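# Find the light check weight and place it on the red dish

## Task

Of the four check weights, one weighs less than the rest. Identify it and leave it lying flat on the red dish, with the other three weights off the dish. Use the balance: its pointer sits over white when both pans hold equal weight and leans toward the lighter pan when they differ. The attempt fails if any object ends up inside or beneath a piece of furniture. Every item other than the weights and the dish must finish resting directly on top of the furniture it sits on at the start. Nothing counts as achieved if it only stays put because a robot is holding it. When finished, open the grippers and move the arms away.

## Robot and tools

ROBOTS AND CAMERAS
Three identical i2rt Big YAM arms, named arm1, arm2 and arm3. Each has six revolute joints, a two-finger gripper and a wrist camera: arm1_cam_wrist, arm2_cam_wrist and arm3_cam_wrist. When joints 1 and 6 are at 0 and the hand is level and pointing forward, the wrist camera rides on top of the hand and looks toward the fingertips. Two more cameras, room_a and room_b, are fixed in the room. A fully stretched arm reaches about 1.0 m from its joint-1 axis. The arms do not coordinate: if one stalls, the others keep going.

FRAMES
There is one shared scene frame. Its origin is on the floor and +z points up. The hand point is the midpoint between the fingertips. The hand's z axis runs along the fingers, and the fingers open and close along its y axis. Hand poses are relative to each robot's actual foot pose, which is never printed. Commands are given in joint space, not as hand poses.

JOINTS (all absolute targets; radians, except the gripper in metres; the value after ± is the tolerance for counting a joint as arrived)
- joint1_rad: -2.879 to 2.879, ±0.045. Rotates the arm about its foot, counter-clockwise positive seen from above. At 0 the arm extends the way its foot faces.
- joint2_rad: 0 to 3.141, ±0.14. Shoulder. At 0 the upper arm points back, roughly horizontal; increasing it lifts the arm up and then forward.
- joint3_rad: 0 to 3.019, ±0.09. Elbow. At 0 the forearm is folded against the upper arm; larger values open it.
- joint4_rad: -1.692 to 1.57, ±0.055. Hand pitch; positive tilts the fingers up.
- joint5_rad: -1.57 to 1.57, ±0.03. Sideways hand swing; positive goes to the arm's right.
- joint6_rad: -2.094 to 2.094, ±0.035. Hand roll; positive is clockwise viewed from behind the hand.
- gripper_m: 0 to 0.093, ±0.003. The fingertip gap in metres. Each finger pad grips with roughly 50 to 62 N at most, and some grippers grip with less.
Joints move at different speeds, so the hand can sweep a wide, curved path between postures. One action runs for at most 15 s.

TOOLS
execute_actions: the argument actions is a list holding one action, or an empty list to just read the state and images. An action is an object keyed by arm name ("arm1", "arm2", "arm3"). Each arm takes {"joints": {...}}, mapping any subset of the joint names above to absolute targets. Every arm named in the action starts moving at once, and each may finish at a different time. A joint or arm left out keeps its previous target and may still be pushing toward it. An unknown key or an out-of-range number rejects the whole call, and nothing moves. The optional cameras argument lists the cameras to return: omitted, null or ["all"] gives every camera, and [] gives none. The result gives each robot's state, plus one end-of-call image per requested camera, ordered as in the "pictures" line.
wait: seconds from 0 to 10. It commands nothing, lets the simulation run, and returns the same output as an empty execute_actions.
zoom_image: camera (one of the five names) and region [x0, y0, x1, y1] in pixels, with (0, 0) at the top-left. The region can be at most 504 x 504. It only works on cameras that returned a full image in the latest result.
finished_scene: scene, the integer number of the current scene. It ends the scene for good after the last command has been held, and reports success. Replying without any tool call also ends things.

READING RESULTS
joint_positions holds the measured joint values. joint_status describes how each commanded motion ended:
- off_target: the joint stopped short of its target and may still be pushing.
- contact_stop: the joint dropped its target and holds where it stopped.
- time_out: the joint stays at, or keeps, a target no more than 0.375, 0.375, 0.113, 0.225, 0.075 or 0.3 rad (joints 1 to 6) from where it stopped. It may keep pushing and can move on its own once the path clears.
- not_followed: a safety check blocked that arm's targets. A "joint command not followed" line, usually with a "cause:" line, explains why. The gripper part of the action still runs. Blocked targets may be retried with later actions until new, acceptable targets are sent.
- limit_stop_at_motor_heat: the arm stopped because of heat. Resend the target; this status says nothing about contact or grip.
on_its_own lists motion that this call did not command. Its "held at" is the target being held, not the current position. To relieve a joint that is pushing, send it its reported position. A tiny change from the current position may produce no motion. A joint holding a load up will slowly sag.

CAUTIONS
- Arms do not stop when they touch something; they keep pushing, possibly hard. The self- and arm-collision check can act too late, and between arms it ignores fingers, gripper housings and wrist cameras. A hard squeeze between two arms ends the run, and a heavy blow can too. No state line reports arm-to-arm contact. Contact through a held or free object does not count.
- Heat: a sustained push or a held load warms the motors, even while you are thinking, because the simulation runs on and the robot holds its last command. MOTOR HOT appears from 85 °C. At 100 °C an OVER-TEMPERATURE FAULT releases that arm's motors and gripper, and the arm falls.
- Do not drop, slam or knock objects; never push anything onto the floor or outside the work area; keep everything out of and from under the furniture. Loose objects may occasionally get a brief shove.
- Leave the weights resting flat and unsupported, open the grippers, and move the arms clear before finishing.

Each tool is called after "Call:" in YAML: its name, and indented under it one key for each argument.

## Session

Call:
execute_actions:
  actions: []

Scene clock: 0.00 s.
arm1.joint_positions: joint1_rad=+0.420 joint2_rad=+0.382 joint3_rad=+1.640 joint4_rad=-1.319 joint5_rad=+0.276 joint6_rad=-0.088 gripper_m=+0.095
arm1.joint_status: not commanded
arm1.hand: x=-0.7893 y=-0.7008 z=+1.4950 quat_wxyz=(-0.155, +0.722, -0.089, -0.669) (m; scene frame)
arm2.joint_positions: joint1_rad=-0.423 joint2_rad=+0.510 joint3_rad=+1.593 joint4_rad=-1.350 joint5_rad=+0.299 joint6_rad=-0.564 gripper_m=+0.094
arm2.joint_status: not commanded
arm2.hand: x=-0.2498 y=+0.1572 z=+1.5447 quat_wxyz=(-0.248, -0.378, -0.697, +0.556) (m; scene frame)
arm3.joint_positions: joint1_rad=-0.667 joint2_rad=+0.571 joint3_rad=+1.707 joint4_rad=-1.303 joint5_rad=-0.280 joint6_rad=+0.377 gripper_m=+0.095
arm3.joint_status: not commanded
arm3.hand: x=+1.0134 y=+0.5804 z=+1.5526 quat_wxyz=(-0.430, +0.313, -0.690, -0.491) (m; scene frame)
pictures: arm1_cam_wrist, arm2_cam_wrist, arm3_cam_wrist, room_a, room_b
Images, in order (width x height): arm1_cam_wrist 616x616, arm2_cam_wrist 616x616, arm3_cam_wrist 616x616, room_a 896x504, room_b 896x504.

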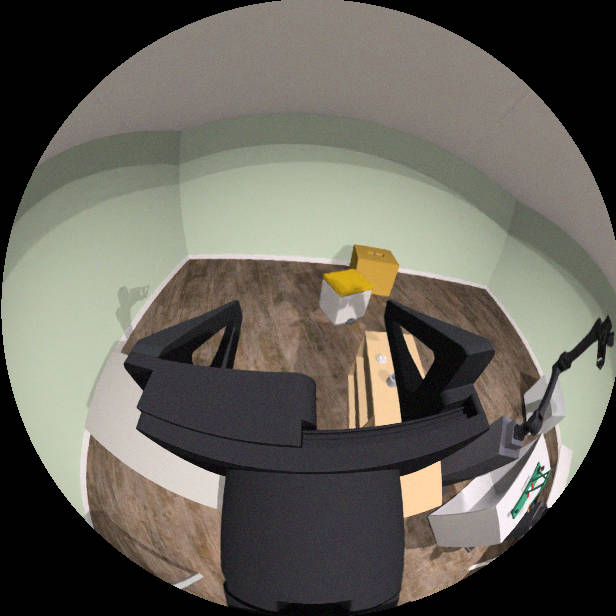

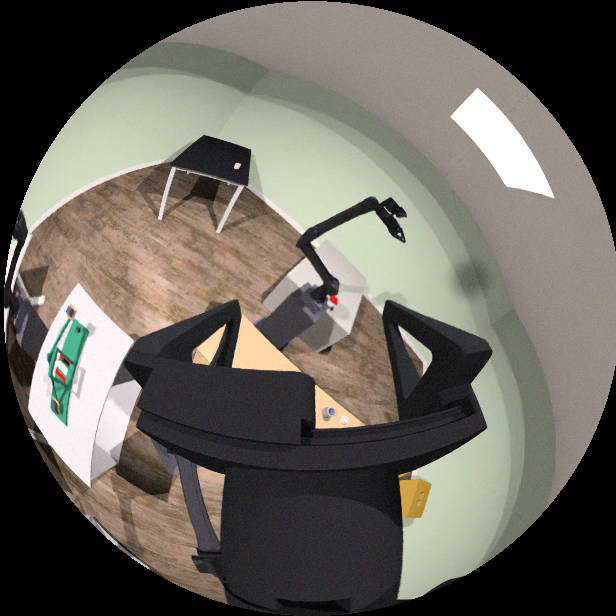

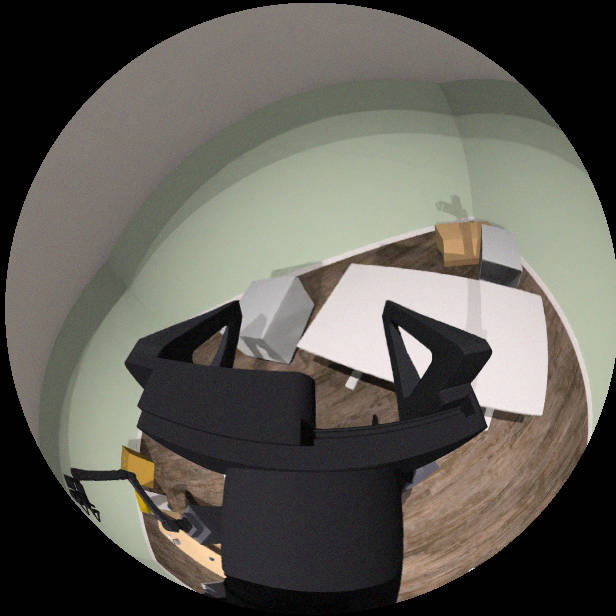

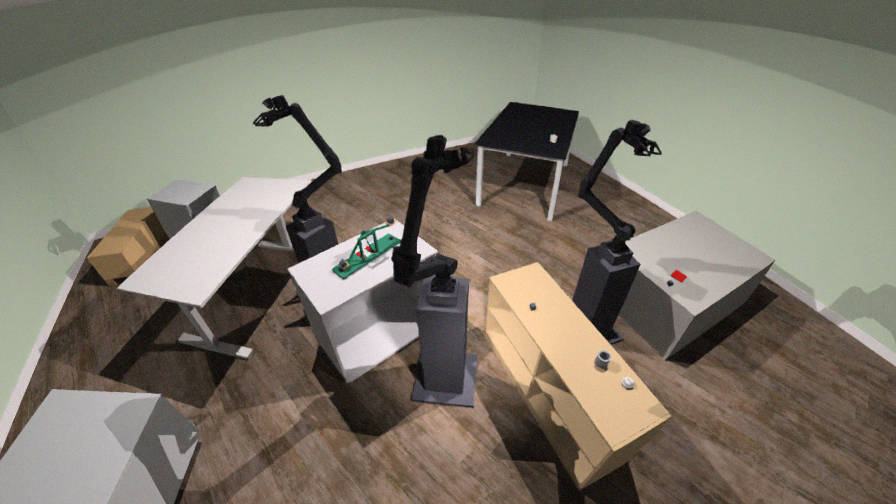

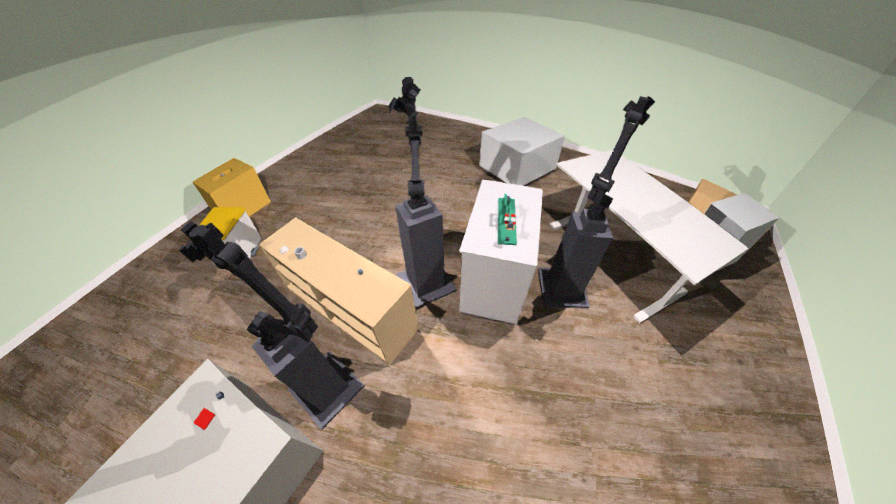

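Call:
zoom_image:
  camera: "room_a"
  region: [310, 200, 430, 290]

Call:
zoom_image:
  camera: "room_b"
  region: [460, 175, 550, 265]

Call:
zoom_image:
  camera: "arm2_cam_wrist"
  region: [10, 290, 150, 440]

Region (310, 200, 430, 290) of room_a's 896x504 image, scaled by 4.200, with more detail than that image has; it fills the top 378 rows of this view, and the rest is white.

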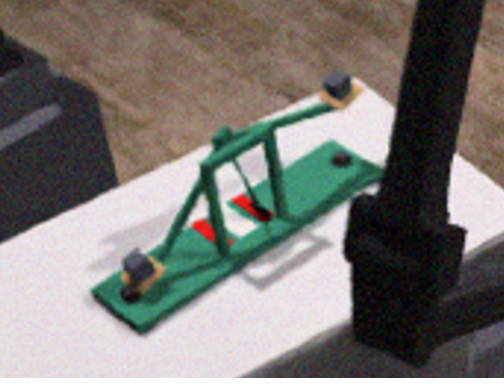

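Region (460, 175, 550, 265) of room_b's 896x504 image, scaled by 5.600, with more detail than that image has.

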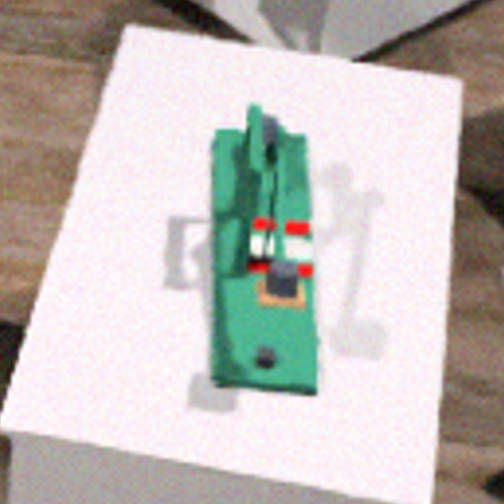

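Region (10, 290, 150, 440) of arm2_cam_wrist's 616x616 image, scaled by 3.360, with more detail than that image has; it fills the left 470 columns of this view, and the rest is white.

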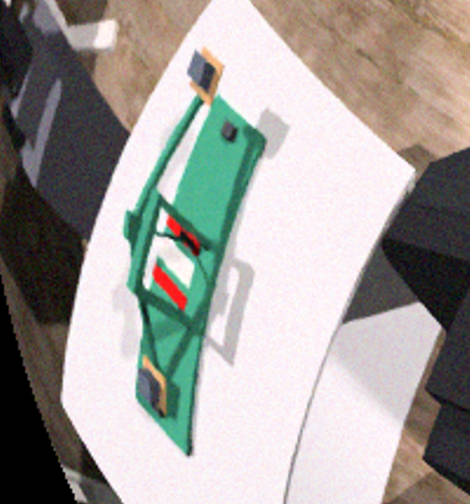

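Call:
execute_actions:
  actions:
    - {"arm1":{"joints":{"joint1_rad":1.6,"joint2_rad":2.0,"joint3_rad":1.74,"joint4_rad":-1.27,"joint5_rad":0,"joint6_rad":0}},"arm2":{"joints":{"joint1_rad":0.72,"joint2_rad":2.0,"joint3_rad":2.03,"joint4_rad":-1.55,"joint5_rad":0,"joint6_rad":1.4}}}
  cameras: ["arm1_cam_wrist","arm2_cam_wrist","room_a","room_b"]

Scene clock: 13.13 s.
arm1.joint_positions: joint1_rad=+1.598 joint2_rad=+2.013 joint3_rad=+1.717 joint4_rad=-1.271 joint5_rad=+0.001 joint6_rad=-0.007 gripper_m=+0.095
arm1.joint_status: all done
arm1.hand: x=-1.0176 y=-1.2980 z=+0.8988 quat_wxyz=(+0.000, +0.850, +0.527, -0.003) (m; scene frame)
arm2.joint_positions: joint1_rad=+0.724 joint2_rad=+2.027 joint3_rad=+1.993 joint4_rad=-1.533 joint5_rad=+0.000 joint6_rad=+1.391 gripper_m=+0.094
arm2.joint_status: all done
arm2.hand: x=+0.3855 y=+0.1822 z=+1.0720 quat_wxyz=(+0.003, -0.710, -0.704, +0.000) (m; scene frame)
arm3.joint_positions: joint1_rad=-0.667 joint2_rad=+0.571 joint3_rad=+1.707 joint4_rad=-1.303 joint5_rad=-0.280 joint6_rad=+0.377 gripper_m=+0.095
arm3.joint_status: not commanded
arm3.hand: x=+1.0134 y=+0.5804 z=+1.5526 quat_wxyz=(-0.430, +0.313, -0.690, -0.491) (m; scene frame)
pictures: arm1_cam_wrist, arm2_cam_wrist, room_a, room_b
Images, in order (width x height): arm1_cam_wrist 616x616, arm2_cam_wrist 616x616, room_a 896x504, room_b 896x504.

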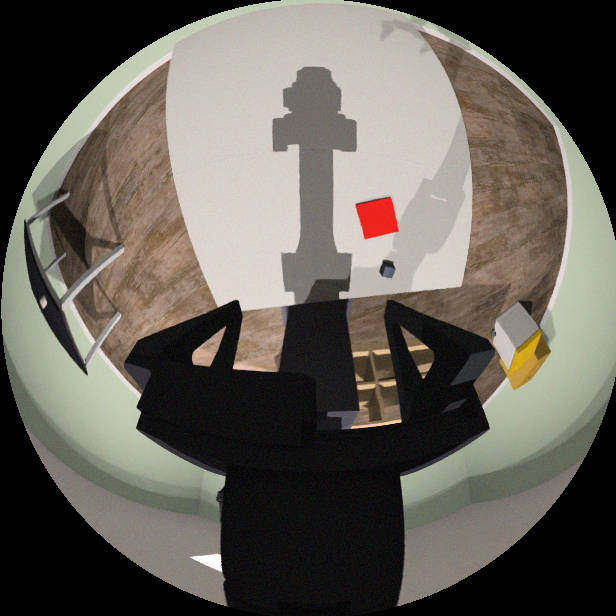

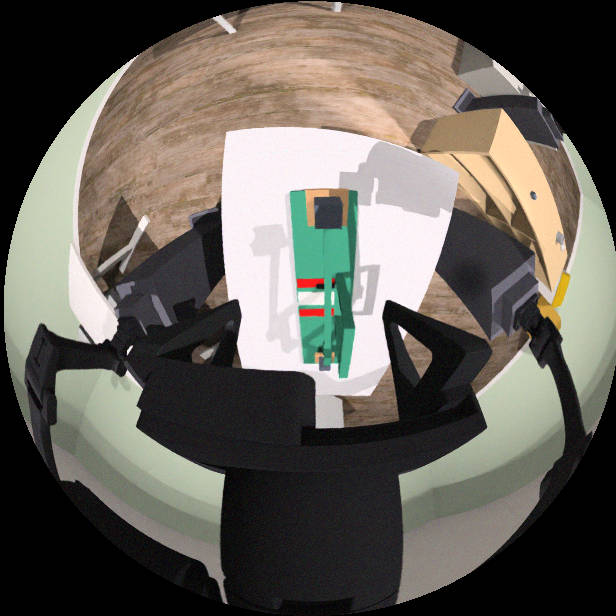

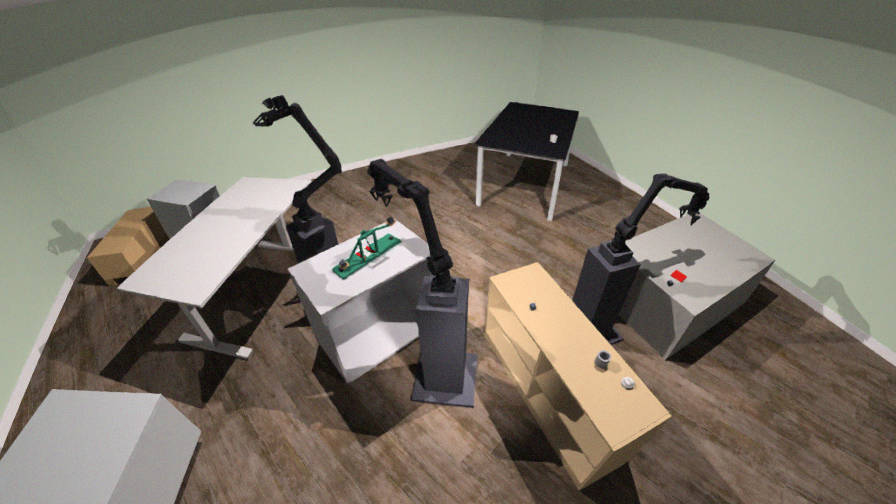

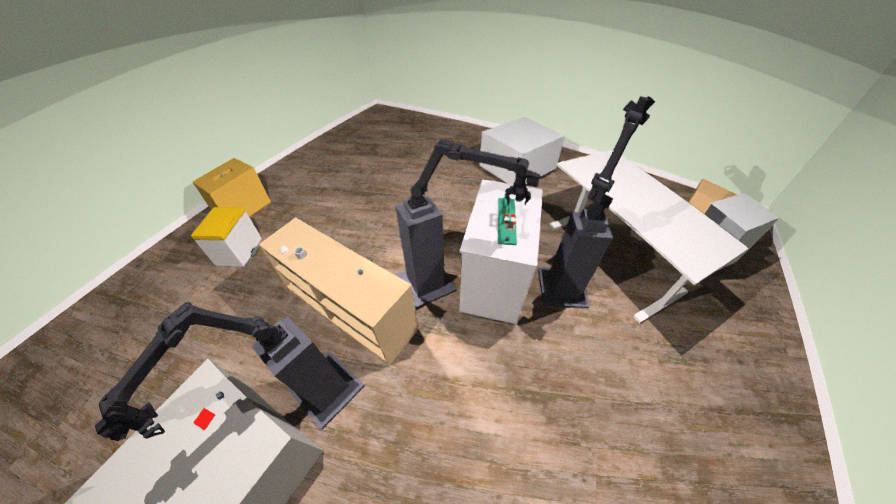

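Call:
zoom_image:
  camera: "arm2_cam_wrist"
  region: [270, 170, 390, 290]

Call:
zoom_image:
  camera: "arm1_cam_wrist"
  region: [320, 180, 440, 300]

Region (270, 170, 390, 290) of arm2_cam_wrist's 616x616 image, scaled by 4.200, with more detail than that image has.

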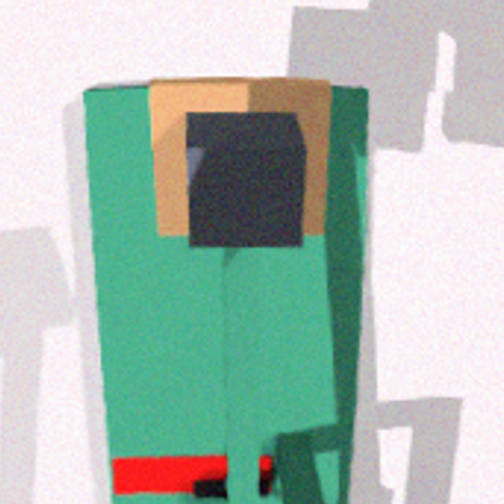

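Region (320, 180, 440, 300) of arm1_cam_wrist's 616x616 image, scaled by 4.200, with more detail than that image has.

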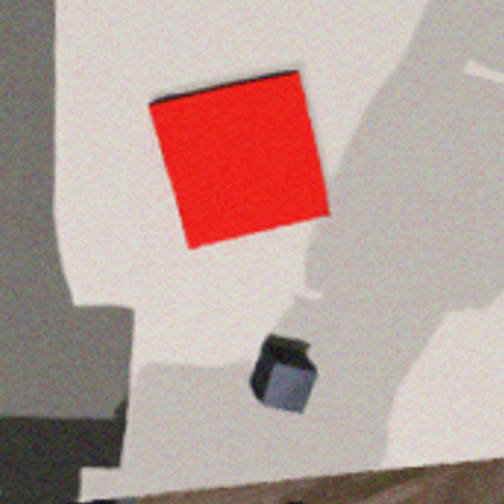

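Call:
execute_actions:
  actions:
    - {"arm1":{"joints":{"joint1_rad":1.345,"joint2_rad":2.278,"joint3_rad":1.575,"joint4_rad":-0.82}},"arm2":{"joints":{"joint1_rad":0.675,"joint2_rad":2.02,"joint3_rad":1.765,"joint4_rad":-1.248,"joint6_rad":1.34}}}
  cameras: ["arm1_cam_wrist","arm2_cam_wrist"]

Scene clock: 30.10 s.
arm1.joint_positions: joint1_rad=+1.353 joint2_rad=+2.288 joint3_rad=+1.546 joint4_rad=-0.831 joint5_rad=+0.000 joint6_rad=-0.005 gripper_m=+0.095
arm1.joint_status: all done
arm1.hand: x=-1.1364 y=-1.2080 z=+0.6797 quat_wxyz=(-0.001, +0.908, +0.419, +0.000) (m; scene frame)
arm2.joint_positions: joint1_rad=+0.674 joint2_rad=+2.026 joint3_rad=+1.753 joint4_rad=-1.268 joint5_rad=+0.000 joint6_rad=+1.349 gripper_m=+0.094
arm2.joint_status: all done
arm2.hand: x=+0.3701 y=+0.1533 z=+0.9819 quat_wxyz=(-0.007, -0.714, -0.700, -0.006) (m; scene frame)
arm3.joint_positions: joint1_rad=-0.667 joint2_rad=+0.571 joint3_rad=+1.707 joint4_rad=-1.303 joint5_rad=-0.280 joint6_rad=+0.377 gripper_m=+0.095
arm3.joint_status: not commanded
arm3.hand: x=+1.0134 y=+0.5804 z=+1.5526 quat_wxyz=(-0.430, +0.313, -0.690, -0.491) (m; scene frame)
pictures: arm1_cam_wrist, arm2_cam_wrist
Images, in order (width x height): arm1_cam_wrist 616x616, arm2_cam_wrist 616x616.

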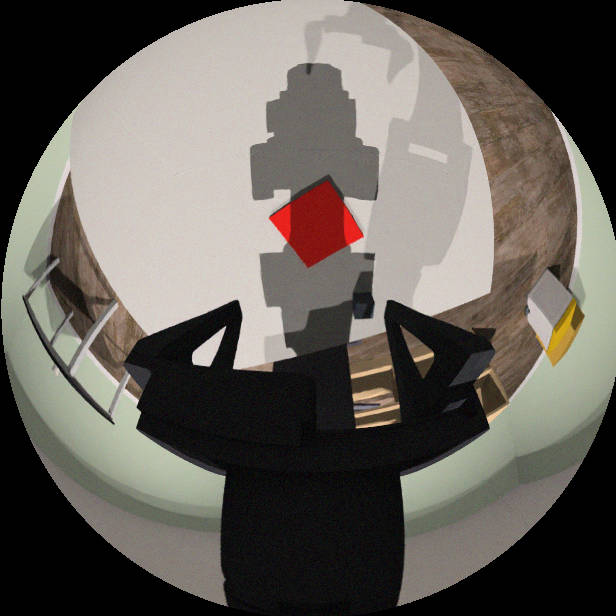

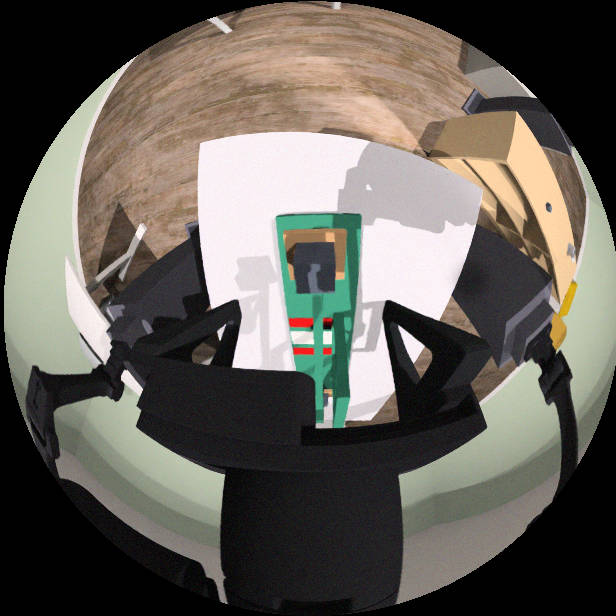

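Call:
execute_actions:
  actions:
    - {"arm1":{"joints":{"joint1_rad":0.2,"joint2_rad":2.0,"joint3_rad":1.74,"joint4_rad":-1.27}},"arm2":{"joints":{"joint2_rad":2.07,"joint3_rad":1.72,"joint4_rad":-1.192}}}
  cameras: ["arm2_cam_wrist"]

Scene clock: 39.93 s.
arm1.joint_positions: joint1_rad=+0.198 joint2_rad=+2.018 joint3_rad=+1.729 joint4_rad=-1.259 joint5_rad=+0.001 joint6_rad=-0.005 gripper_m=+0.095
arm1.joint_status: all done
arm1.hand: x=-1.3333 y=-0.5707 z=+0.9006 quat_wxyz=(-0.002, +0.989, -0.145, -0.012) (m; scene frame)
arm2.joint_positions: joint1_rad=+0.674 joint2_rad=+2.068 joint3_rad=+1.712 joint4_rad=-1.213 joint5_rad=+0.000 joint6_rad=+1.349 gripper_m=+0.094
arm2.joint_status: all done
arm2.hand: x=+0.3658 y=+0.1545 z=+0.9417 quat_wxyz=(+0.005, -0.714, -0.700, +0.001) (m; scene frame)
arm3.joint_positions: joint1_rad=-0.667 joint2_rad=+0.571 joint3_rad=+1.707 joint4_rad=-1.303 joint5_rad=-0.280 joint6_rad=+0.377 gripper_m=+0.095
arm3.joint_status: not commanded
arm3.hand: x=+1.0134 y=+0.5804 z=+1.5526 quat_wxyz=(-0.430, +0.313, -0.690, -0.491) (m; scene frame)
pictures: arm2_cam_wrist
Images, in order (width x height): arm2_cam_wrist 616x616.

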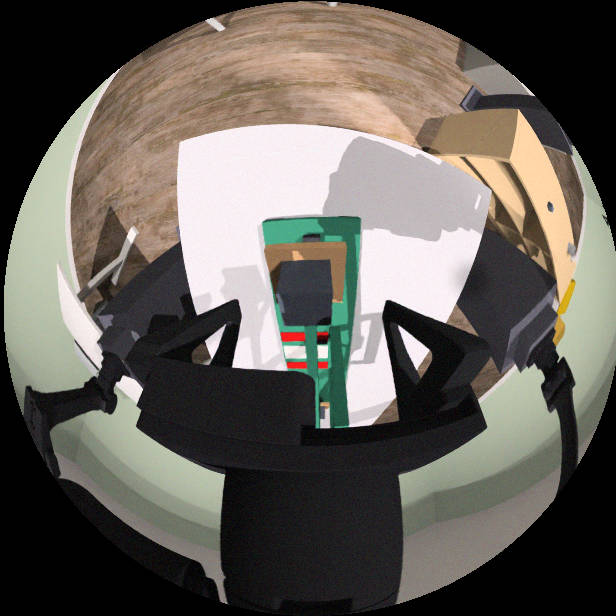

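Call:
execute_actions:
  actions:
    - {"arm1":{"joints":{"joint1_rad":-0.5}},"arm2":{"joints":{"joint5_rad":0.11,"gripper_m":0.07}}}
  cameras: ["arm1_cam_wrist","arm2_cam_wrist"]

Scene clock: 44.37 s.
arm1.joint_positions: joint1_rad=-0.493 joint2_rad=+2.018 joint3_rad=+1.729 joint4_rad=-1.259 joint5_rad=+0.002 joint6_rad=-0.005 gripper_m=+0.095
arm1.joint_status: all done
arm1.hand: x=-1.0824 y=-0.2355 z=+0.9000 quat_wxyz=(-0.006, +0.882, -0.471, -0.010) (m; scene frame)
arm2.joint_positions: joint1_rad=+0.674 joint2_rad=+2.068 joint3_rad=+1.712 joint4_rad=-1.213 joint5_rad=+0.106 joint6_rad=+1.349 gripper_m=+0.070
arm2.joint_status: all done
arm2.hand: x=+0.3615 y=+0.1369 z=+0.9426 quat_wxyz=(-0.023, -0.713, -0.700, +0.046) (m; scene frame)
arm3.joint_positions: joint1_rad=-0.667 joint2_rad=+0.571 joint3_rad=+1.707 joint4_rad=-1.303 joint5_rad=-0.280 joint6_rad=+0.377 gripper_m=+0.095
arm3.joint_status: not commanded
arm3.hand: x=+1.0134 y=+0.5804 z=+1.5526 quat_wxyz=(-0.430, +0.313, -0.690, -0.491) (m; scene frame)
pictures: arm1_cam_wrist, arm2_cam_wrist
Images, in order (width x height): arm1_cam_wrist 616x616, arm2_cam_wrist 616x616.

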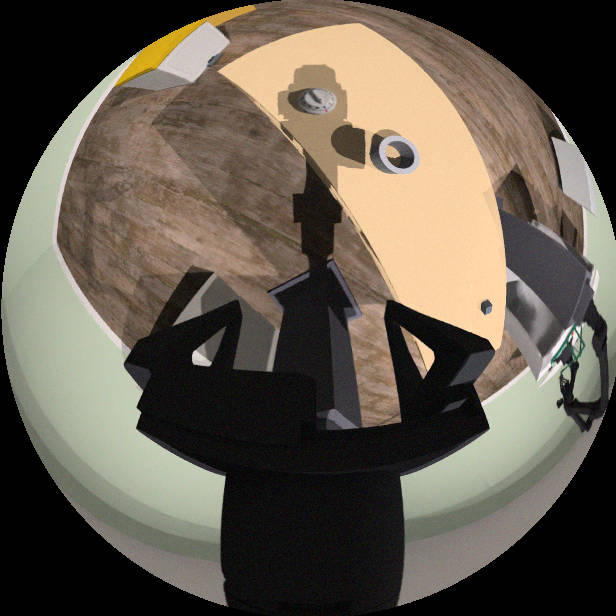

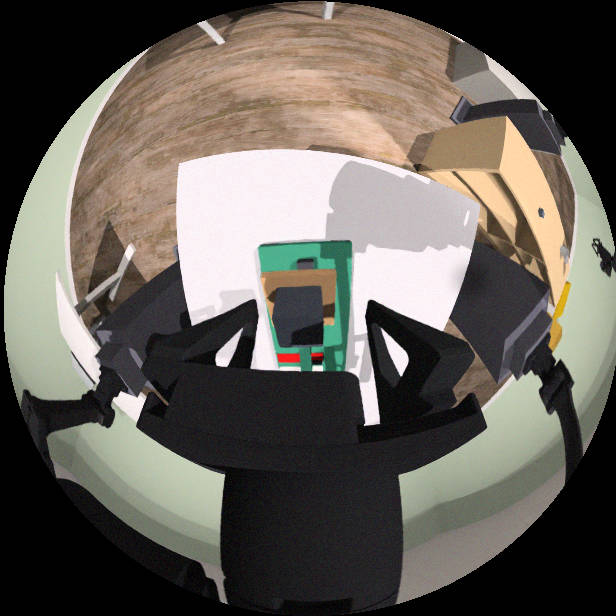

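Call:
execute_actions:
  actions:
    - {"arm2":{"joints":{"gripper_m":0.02}}}
  cameras: []

Call:
execute_actions:
  actions:
    - {"arm2":{"joints":{"joint2_rad":1.95}}}
  cameras: ["arm2_cam_wrist"]

Scene clock: 52.10 s.
arm1.joint_positions: joint1_rad=-0.493 joint2_rad=+2.018 joint3_rad=+1.729 joint4_rad=-1.259 joint5_rad=+0.002 joint6_rad=-0.005 gripper_m=+0.095
arm1.joint_status: not commanded
arm1.hand: x=-1.0824 y=-0.2355 z=+0.9000 quat_wxyz=(-0.006, +0.882, -0.471, -0.010) (m; scene frame)
arm2.joint_positions: joint1_rad=+0.674 joint2_rad=+2.068 joint3_rad=+1.712 joint4_rad=-1.209 joint5_rad=+0.106 joint6_rad=+1.348 gripper_m=+0.029
arm2.joint_status: gripper_m off_target (ended at +0.029, target +0.020)
arm2.hand: x=+0.3624 y=+0.1366 z=+0.9426 quat_wxyz=(-0.025, -0.712, -0.700, +0.045) (m; scene frame)
arm3.joint_positions: joint1_rad=-0.667 joint2_rad=+0.571 joint3_rad=+1.707 joint4_rad=-1.303 joint5_rad=-0.280 joint6_rad=+0.377 gripper_m=+0.095
arm3.joint_status: not commanded
arm3.hand: x=+1.0134 y=+0.5804 z=+1.5526 quat_wxyz=(-0.430, +0.313, -0.690, -0.491) (m; scene frame)
pictures: none
No camera images: the call's "cameras" was empty. Leave "cameras" out to get every camera's image.

Scene clock: 53.27 s.
arm1.joint_positions: joint1_rad=-0.493 joint2_rad=+2.018 joint3_rad=+1.729 joint4_rad=-1.259 joint5_rad=+0.002 joint6_rad=-0.005 gripper_m=+0.095
arm1.joint_status: not commanded
arm1.hand: x=-1.0824 y=-0.2355 z=+0.9000 quat_wxyz=(-0.006, +0.882, -0.471, -0.010) (m; scene frame)
arm2.joint_positions: joint1_rad=+0.674 joint2_rad=+1.970 joint3_rad=+1.706 joint4_rad=-1.209 joint5_rad=+0.106 joint6_rad=+1.348 gripper_m=+0.029
arm2.joint_status: all done
arm2.hand: x=+0.3656 y=+0.1356 z=+0.9995 quat_wxyz=(-0.064, -0.713, -0.697, +0.021) (m; scene frame)
arm3.joint_positions: joint1_rad=-0.667 joint2_rad=+0.571 joint3_rad=+1.707 joint4_rad=-1.303 joint5_rad=-0.280 joint6_rad=+0.377 gripper_m=+0.095
arm3.joint_status: not commanded
arm3.hand: x=+1.0134 y=+0.5804 z=+1.5526 quat_wxyz=(-0.430, +0.313, -0.690, -0.491) (m; scene frame)
pictures: arm2_cam_wrist
Images, in order (width x height): arm2_cam_wrist 616x616.

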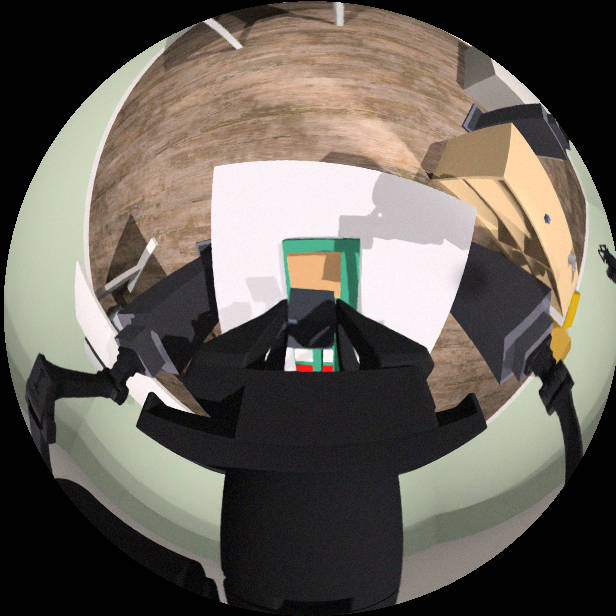

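Call:
execute_actions:
  actions:
    - {"arm1":{"joints":{"joint6_rad":0.69}},"arm2":{"joints":{"joint1_rad":-1.456,"joint4_rad":-1.32,"joint5_rad":0,"joint6_rad":0}}}
  cameras: ["arm2_cam_wrist","room_a","room_b"]

Scene clock: 60.00 s.
arm1.joint_positions: joint1_rad=-0.493 joint2_rad=+2.018 joint3_rad=+1.729 joint4_rad=-1.259 joint5_rad=+0.002 joint6_rad=+0.682 gripper_m=+0.095
arm1.joint_status: all done
arm1.hand: x=-1.0824 y=-0.2355 z=+0.9000 quat_wxyz=(-0.002, +0.672, -0.741, -0.012) (m; scene frame)
arm2.joint_positions: joint1_rad=-1.465 joint2_rad=+1.970 joint3_rad=+1.706 joint4_rad=-1.302 joint5_rad=+0.001 joint6_rad=+0.009 gripper_m=+0.029
arm2.joint_status: all done
arm2.hand: x=-0.6710 y=-0.1127 z=+1.0053 quat_wxyz=(+0.004, -0.930, -0.368, +0.005) (m; scene frame)
arm3.joint_positions: joint1_rad=-0.667 joint2_rad=+0.571 joint3_rad=+1.707 joint4_rad=-1.303 joint5_rad=-0.280 joint6_rad=+0.377 gripper_m=+0.095
arm3.joint_status: not commanded
arm3.hand: x=+1.0134 y=+0.5804 z=+1.5526 quat_wxyz=(-0.430, +0.313, -0.690, -0.491) (m; scene frame)
pictures: arm2_cam_wrist, room_a, room_b
Images, in order (width x height): arm2_cam_wrist 616x616, room_a 896x504, room_b 896x504.

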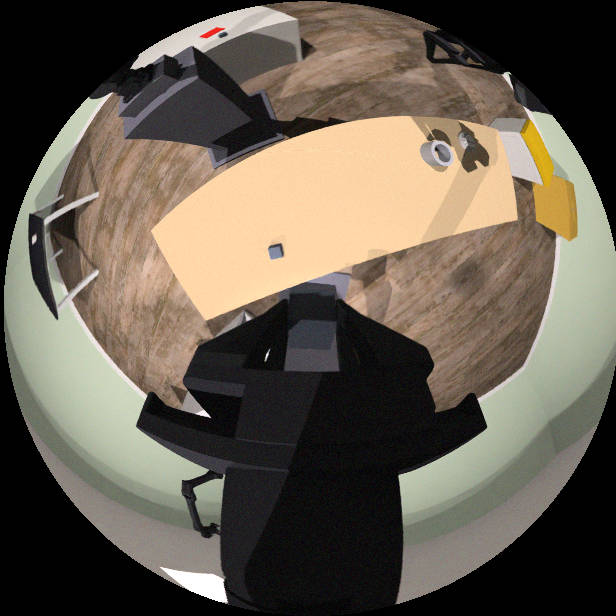

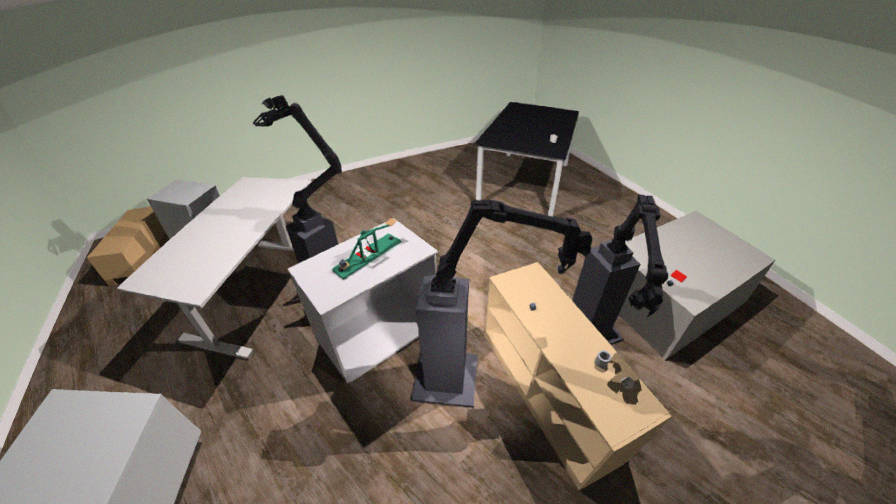

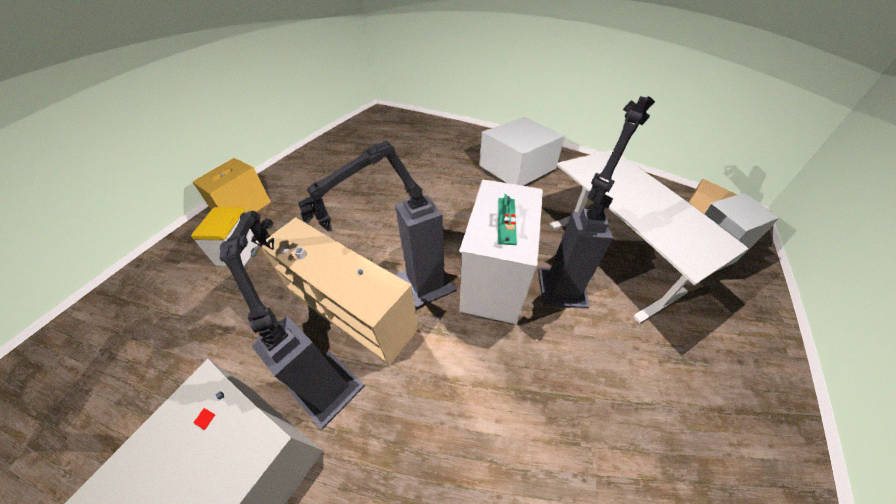

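Call:
execute_actions:
  actions:
    - {"arm2":{"joints":{"joint2_rad":2.38,"joint3_rad":1.645,"joint4_rad":-0.862}}}
  cameras: ["arm2_cam_wrist","room_a"]

Scene clock: 66.63 s.
arm1.joint_positions: joint1_rad=-0.493 joint2_rad=+2.018 joint3_rad=+1.729 joint4_rad=-1.259 joint5_rad=+0.002 joint6_rad=+0.682 gripper_m=+0.095
arm1.joint_status: not commanded
arm1.hand: x=-1.0824 y=-0.2355 z=+0.9000 quat_wxyz=(-0.002, +0.672, -0.741, -0.012) (m; scene frame)
arm2.joint_positions: joint1_rad=-1.465 joint2_rad=+2.419 joint3_rad=+1.614 joint4_rad=-0.879 joint5_rad=+0.001 joint6_rad=+0.009 gripper_m=+0.029
arm2.joint_status: all done
arm2.hand: x=-0.6640 y=-0.1017 z=+0.7081 quat_wxyz=(+0.026, -0.928, -0.367, -0.049) (m; scene frame)
arm3.joint_positions: joint1_rad=-0.667 joint2_rad=+0.571 joint3_rad=+1.707 joint4_rad=-1.303 joint5_rad=-0.280 joint6_rad=+0.377 gripper_m=+0.095
arm3.joint_status: not commanded
arm3.hand: x=+1.0134 y=+0.5804 z=+1.5526 quat_wxyz=(-0.430, +0.313, -0.690, -0.491) (m; scene frame)
pictures: arm2_cam_wrist, room_a
Images, in order (width x height): arm2_cam_wrist 616x616, room_a 896x504.

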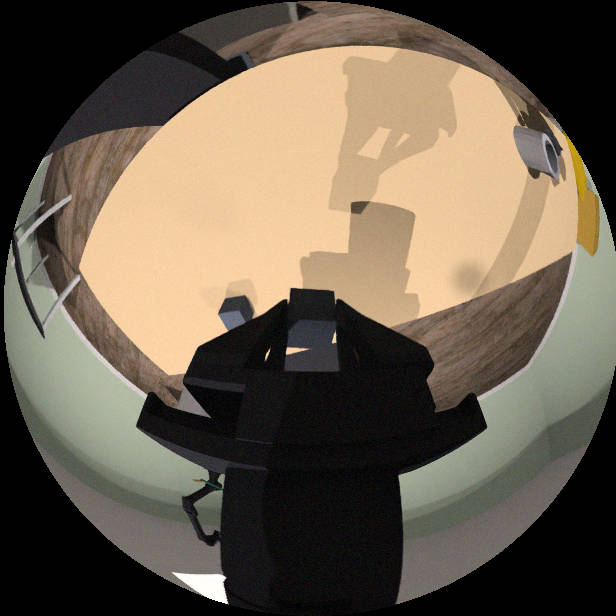

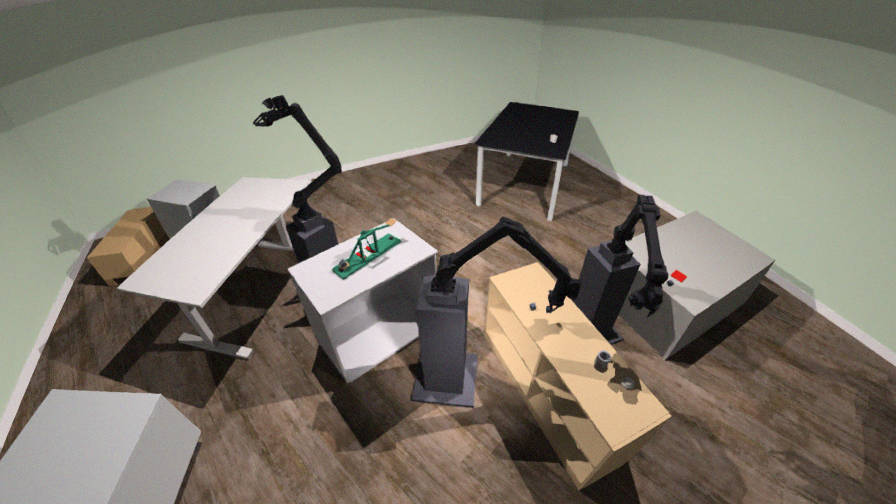

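Call:
execute_actions:
  actions:
    - {"arm2":{"joints":{"joint2_rad":2.505,"joint4_rad":-0.722}}}
  cameras: ["arm2_cam_wrist"]

Scene clock: 74.17 s.
arm1.joint_positions: joint1_rad=-0.493 joint2_rad=+2.018 joint3_rad=+1.729 joint4_rad=-1.259 joint5_rad=+0.002 joint6_rad=+0.682 gripper_m=+0.095
arm1.joint_status: not commanded
arm1.hand: x=-1.0824 y=-0.2355 z=+0.9000 quat_wxyz=(-0.002, +0.672, -0.741, -0.012) (m; scene frame)
arm2.joint_positions: joint1_rad=-1.465 joint2_rad=+2.520 joint3_rad=+1.619 joint4_rad=-0.739 joint5_rad=+0.001 joint6_rad=+0.009 gripper_m=+0.029
arm2.joint_status: all done
arm2.hand: x=-0.6653 y=-0.1021 z=+0.6486 quat_wxyz=(+0.018, -0.929, -0.368, -0.029) (m; scene frame)
arm3.joint_positions: joint1_rad=-0.667 joint2_rad=+0.571 joint3_rad=+1.707 joint4_rad=-1.303 joint5_rad=-0.280 joint6_rad=+0.377 gripper_m=+0.095
arm3.joint_status: not commanded
arm3.hand: x=+1.0134 y=+0.5804 z=+1.5526 quat_wxyz=(-0.430, +0.313, -0.690, -0.491) (m; scene frame)
pictures: arm2_cam_wrist
Images, in order (width x height): arm2_cam_wrist 616x616.

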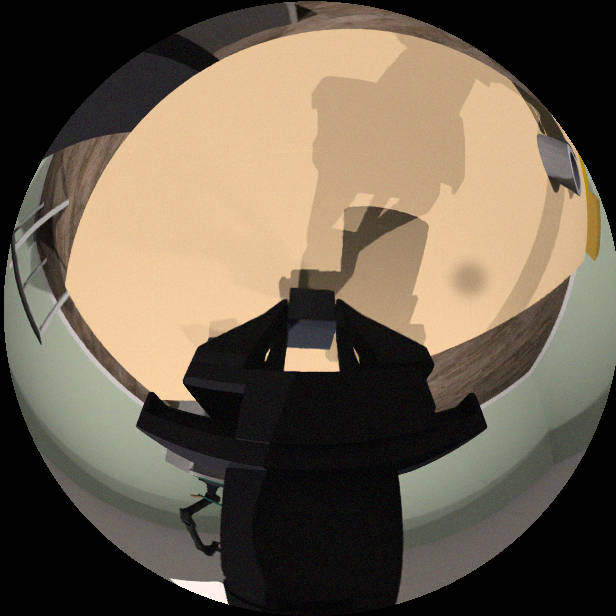

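Call:
execute_actions:
  actions:
    - {"arm2":{"joints":{"joint2_rad":2.545}}}
  cameras: ["arm2_cam_wrist"]

Scene clock: 77.60 s.
arm1.joint_positions: joint1_rad=-0.493 joint2_rad=+2.018 joint3_rad=+1.729 joint4_rad=-1.259 joint5_rad=+0.002 joint6_rad=+0.682 gripper_m=+0.095
arm1.joint_status: not commanded
arm1.hand: x=-1.0824 y=-0.2355 z=+0.9000 quat_wxyz=(-0.002, +0.672, -0.741, -0.012) (m; scene frame)
arm2.joint_positions: joint1_rad=-1.465 joint2_rad=+2.541 joint3_rad=+1.619 joint4_rad=-0.739 joint5_rad=+0.001 joint6_rad=+0.009 gripper_m=+0.029
arm2.joint_status: all done
arm2.hand: x=-0.6598 y=-0.0966 z=+0.6372 quat_wxyz=(+0.022, -0.929, -0.367, -0.039) (m; scene frame)
arm3.joint_positions: joint1_rad=-0.667 joint2_rad=+0.571 joint3_rad=+1.707 joint4_rad=-1.303 joint5_rad=-0.280 joint6_rad=+0.377 gripper_m=+0.095
arm3.joint_status: not commanded
arm3.hand: x=+1.0134 y=+0.5804 z=+1.5526 quat_wxyz=(-0.430, +0.313, -0.690, -0.491) (m; scene frame)
pictures: arm2_cam_wrist
Images, in order (width x height): arm2_cam_wrist 616x616.

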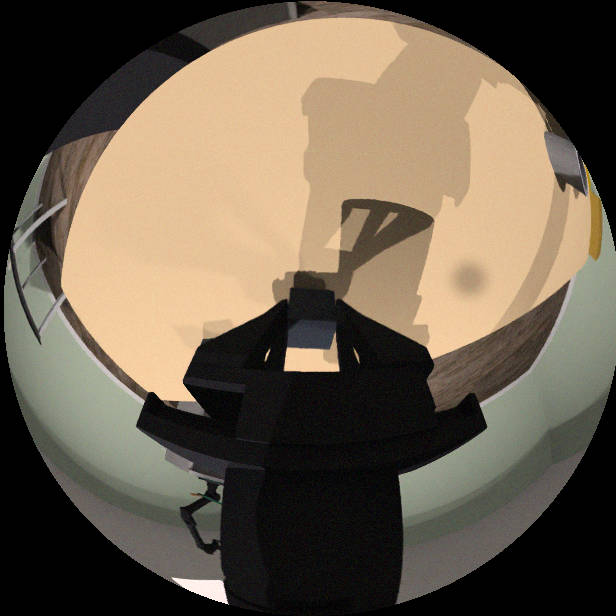

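Call:
execute_actions:
  actions:
    - {"arm2":{"joints":{"gripper_m":0.07}}}
  cameras: ["arm2_cam_wrist"]

Scene clock: 79.30 s.
arm1.joint_positions: joint1_rad=-0.493 joint2_rad=+2.018 joint3_rad=+1.729 joint4_rad=-1.259 joint5_rad=+0.002 joint6_rad=+0.682 gripper_m=+0.095
arm1.joint_status: not commanded
arm1.hand: x=-1.0824 y=-0.2355 z=+0.9000 quat_wxyz=(-0.002, +0.672, -0.741, -0.012) (m; scene frame)
arm2.joint_positions: joint1_rad=-1.465 joint2_rad=+2.541 joint3_rad=+1.619 joint4_rad=-0.739 joint5_rad=+0.001 joint6_rad=+0.009 gripper_m=+0.070
arm2.joint_status: all done
arm2.hand: x=-0.6598 y=-0.0966 z=+0.6372 quat_wxyz=(+0.022, -0.929, -0.368, -0.039) (m; scene frame)
arm3.joint_positions: joint1_rad=-0.667 joint2_rad=+0.571 joint3_rad=+1.707 joint4_rad=-1.303 joint5_rad=-0.280 joint6_rad=+0.377 gripper_m=+0.095
arm3.joint_status: not commanded
arm3.hand: x=+1.0134 y=+0.5804 z=+1.5526 quat_wxyz=(-0.430, +0.313, -0.690, -0.491) (m; scene frame)
pictures: arm2_cam_wrist
Images, in order (width x height): arm2_cam_wrist 616x616.

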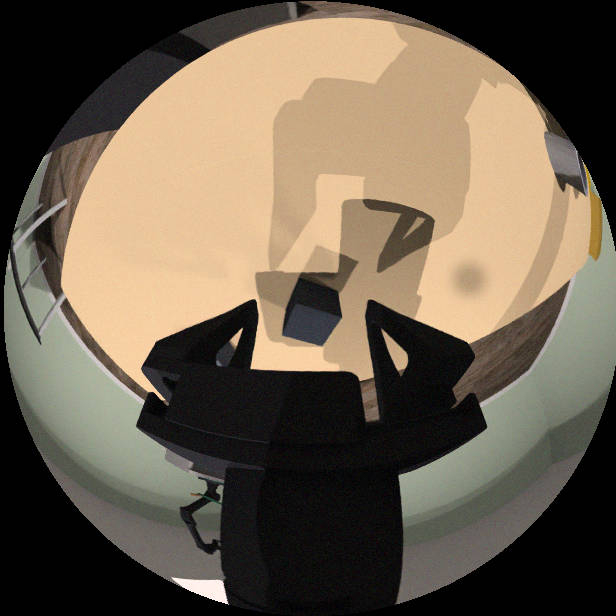

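Call:
execute_actions:
  actions:
    - {"arm1":{"joints":{"joint6_rad":-0.53}},"arm2":{"joints":{"joint2_rad":2.2}}}
  cameras: []

Call:
execute_actions:
  actions:
    - {"arm1":{"joints":{"joint1_rad":-1.205,"joint2_rad":2.355,"joint3_rad":1.805,"joint4_rad":-0.965}},"arm2":{"joints":{"joint1_rad":-0.2,"joint2_rad":1.5}}}
  cameras: ["arm1_cam_wrist","room_a"]

Scene clock: 88.00 s.
arm1.joint_positions: joint1_rad=-0.493 joint2_rad=+2.018 joint3_rad=+1.729 joint4_rad=-1.259 joint5_rad=+0.002 joint6_rad=-0.521 gripper_m=+0.095
arm1.joint_status: all done
arm1.hand: x=-1.0824 y=-0.2355 z=+0.9000 quat_wxyz=(-0.008, +0.973, -0.231, -0.009) (m; scene frame)
arm2.joint_positions: joint1_rad=-1.465 joint2_rad=+2.195 joint3_rad=+1.637 joint4_rad=-0.734 joint5_rad=+0.001 joint6_rad=+0.009 gripper_m=+0.070
arm2.joint_status: all done
arm2.hand: x=-0.7364 y=-0.1731 z=+0.8575 quat_wxyz=(-0.048, -0.920, -0.365, +0.132) (m; scene frame)
arm3.joint_positions: joint1_rad=-0.667 joint2_rad=+0.571 joint3_rad=+1.707 joint4_rad=-1.303 joint5_rad=-0.280 joint6_rad=+0.377 gripper_m=+0.095
arm3.joint_status: not commanded
arm3.hand: x=+1.0134 y=+0.5804 z=+1.5526 quat_wxyz=(-0.430, +0.313, -0.690, -0.491) (m; scene frame)
pictures: none
No camera images: the call's "cameras" was empty. Leave "cameras" out to get every camera's image.

Scene clock: 90.07 s.
arm1.joint_positions: joint1_rad=-1.203 joint2_rad=+2.370 joint3_rad=+1.787 joint4_rad=-0.975 joint5_rad=+0.002 joint6_rad=-0.524 gripper_m=+0.095
arm1.joint_status: all done
arm1.hand: x=-0.6582 y=-0.0945 z=+0.7013 quat_wxyz=(-0.006, +0.833, -0.553, -0.003) (m; scene frame)
arm2.joint_positions: joint1_rad=-0.197 joint2_rad=+1.495 joint3_rad=+1.632 joint4_rad=-0.730 joint5_rad=-0.003 joint6_rad=+0.005 gripper_m=+0.070
arm2.joint_status: all done
arm2.hand: x=+0.0522 y=-0.2761 z=+1.3182 quat_wxyz=(-0.396, -0.467, -0.752, +0.245) (m; scene frame)
arm3.joint_positions: joint1_rad=-0.667 joint2_rad=+0.571 joint3_rad=+1.707 joint4_rad=-1.303 joint5_rad=-0.280 joint6_rad=+0.377 gripper_m=+0.095
arm3.joint_status: not commanded
arm3.hand: x=+1.0134 y=+0.5804 z=+1.5526 quat_wxyz=(-0.430, +0.313, -0.690, -0.491) (m; scene frame)
pictures: arm1_cam_wrist, room_a
Images, in order (width x height): arm1_cam_wrist 616x616, room_a 896x504.

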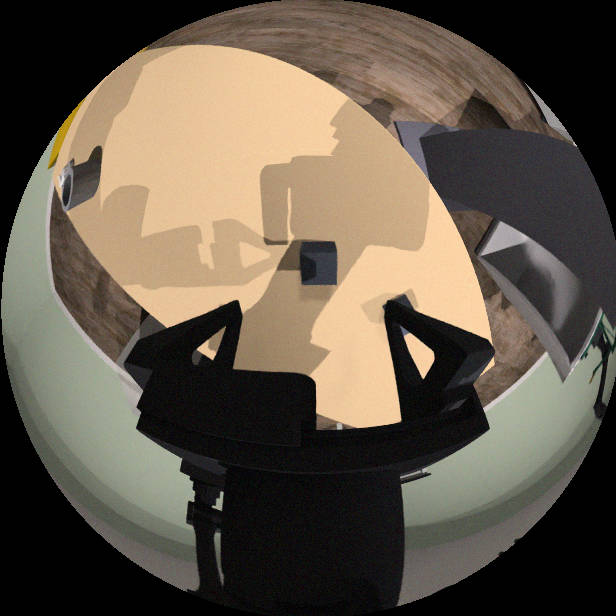

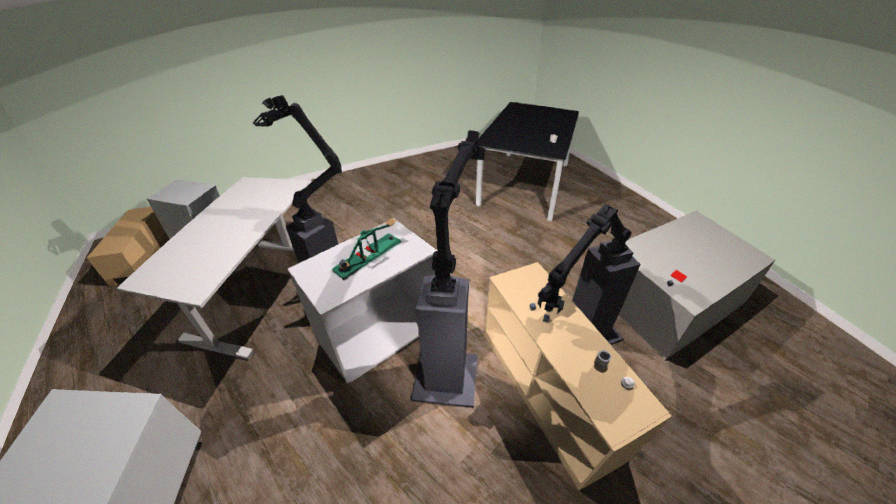

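Call:
execute_actions:
  actions:
    - {"arm1":{"joints":{"joint2_rad":2.495,"joint3_rad":1.892,"joint4_rad":-0.915,"gripper_m":0.068}}}
  cameras: ["arm1_cam_wrist"]

Scene clock: 95.33 s.
arm1.joint_positions: joint1_rad=-1.203 joint2_rad=+2.518 joint3_rad=+1.861 joint4_rad=-0.923 joint5_rad=+0.002 joint6_rad=-0.524 gripper_m=+0.068
arm1.joint_status: all done
arm1.hand: x=-0.6575 y=-0.0881 z=+0.6287 quat_wxyz=(+0.004, +0.833, -0.553, +0.002) (m; scene frame)
arm2.joint_positions: joint1_rad=-0.197 joint2_rad=+1.495 joint3_rad=+1.632 joint4_rad=-0.730 joint5_rad=-0.003 joint6_rad=+0.005 gripper_m=+0.070
arm2.joint_status: not commanded
arm2.hand: x=+0.0522 y=-0.2761 z=+1.3182 quat_wxyz=(-0.396, -0.467, -0.752, +0.245) (m; scene frame)
arm3.joint_positions: joint1_rad=-0.667 joint2_rad=+0.571 joint3_rad=+1.707 joint4_rad=-1.303 joint5_rad=-0.280 joint6_rad=+0.377 gripper_m=+0.095
arm3.joint_status: not commanded
arm3.hand: x=+1.0134 y=+0.5804 z=+1.5526 quat_wxyz=(-0.430, +0.313, -0.690, -0.491) (m; scene frame)
pictures: arm1_cam_wrist
Images, in order (width x height): arm1_cam_wrist 616x616.

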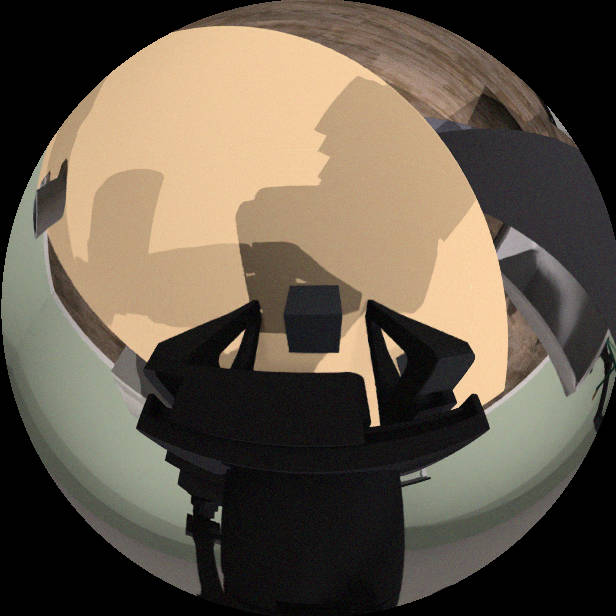

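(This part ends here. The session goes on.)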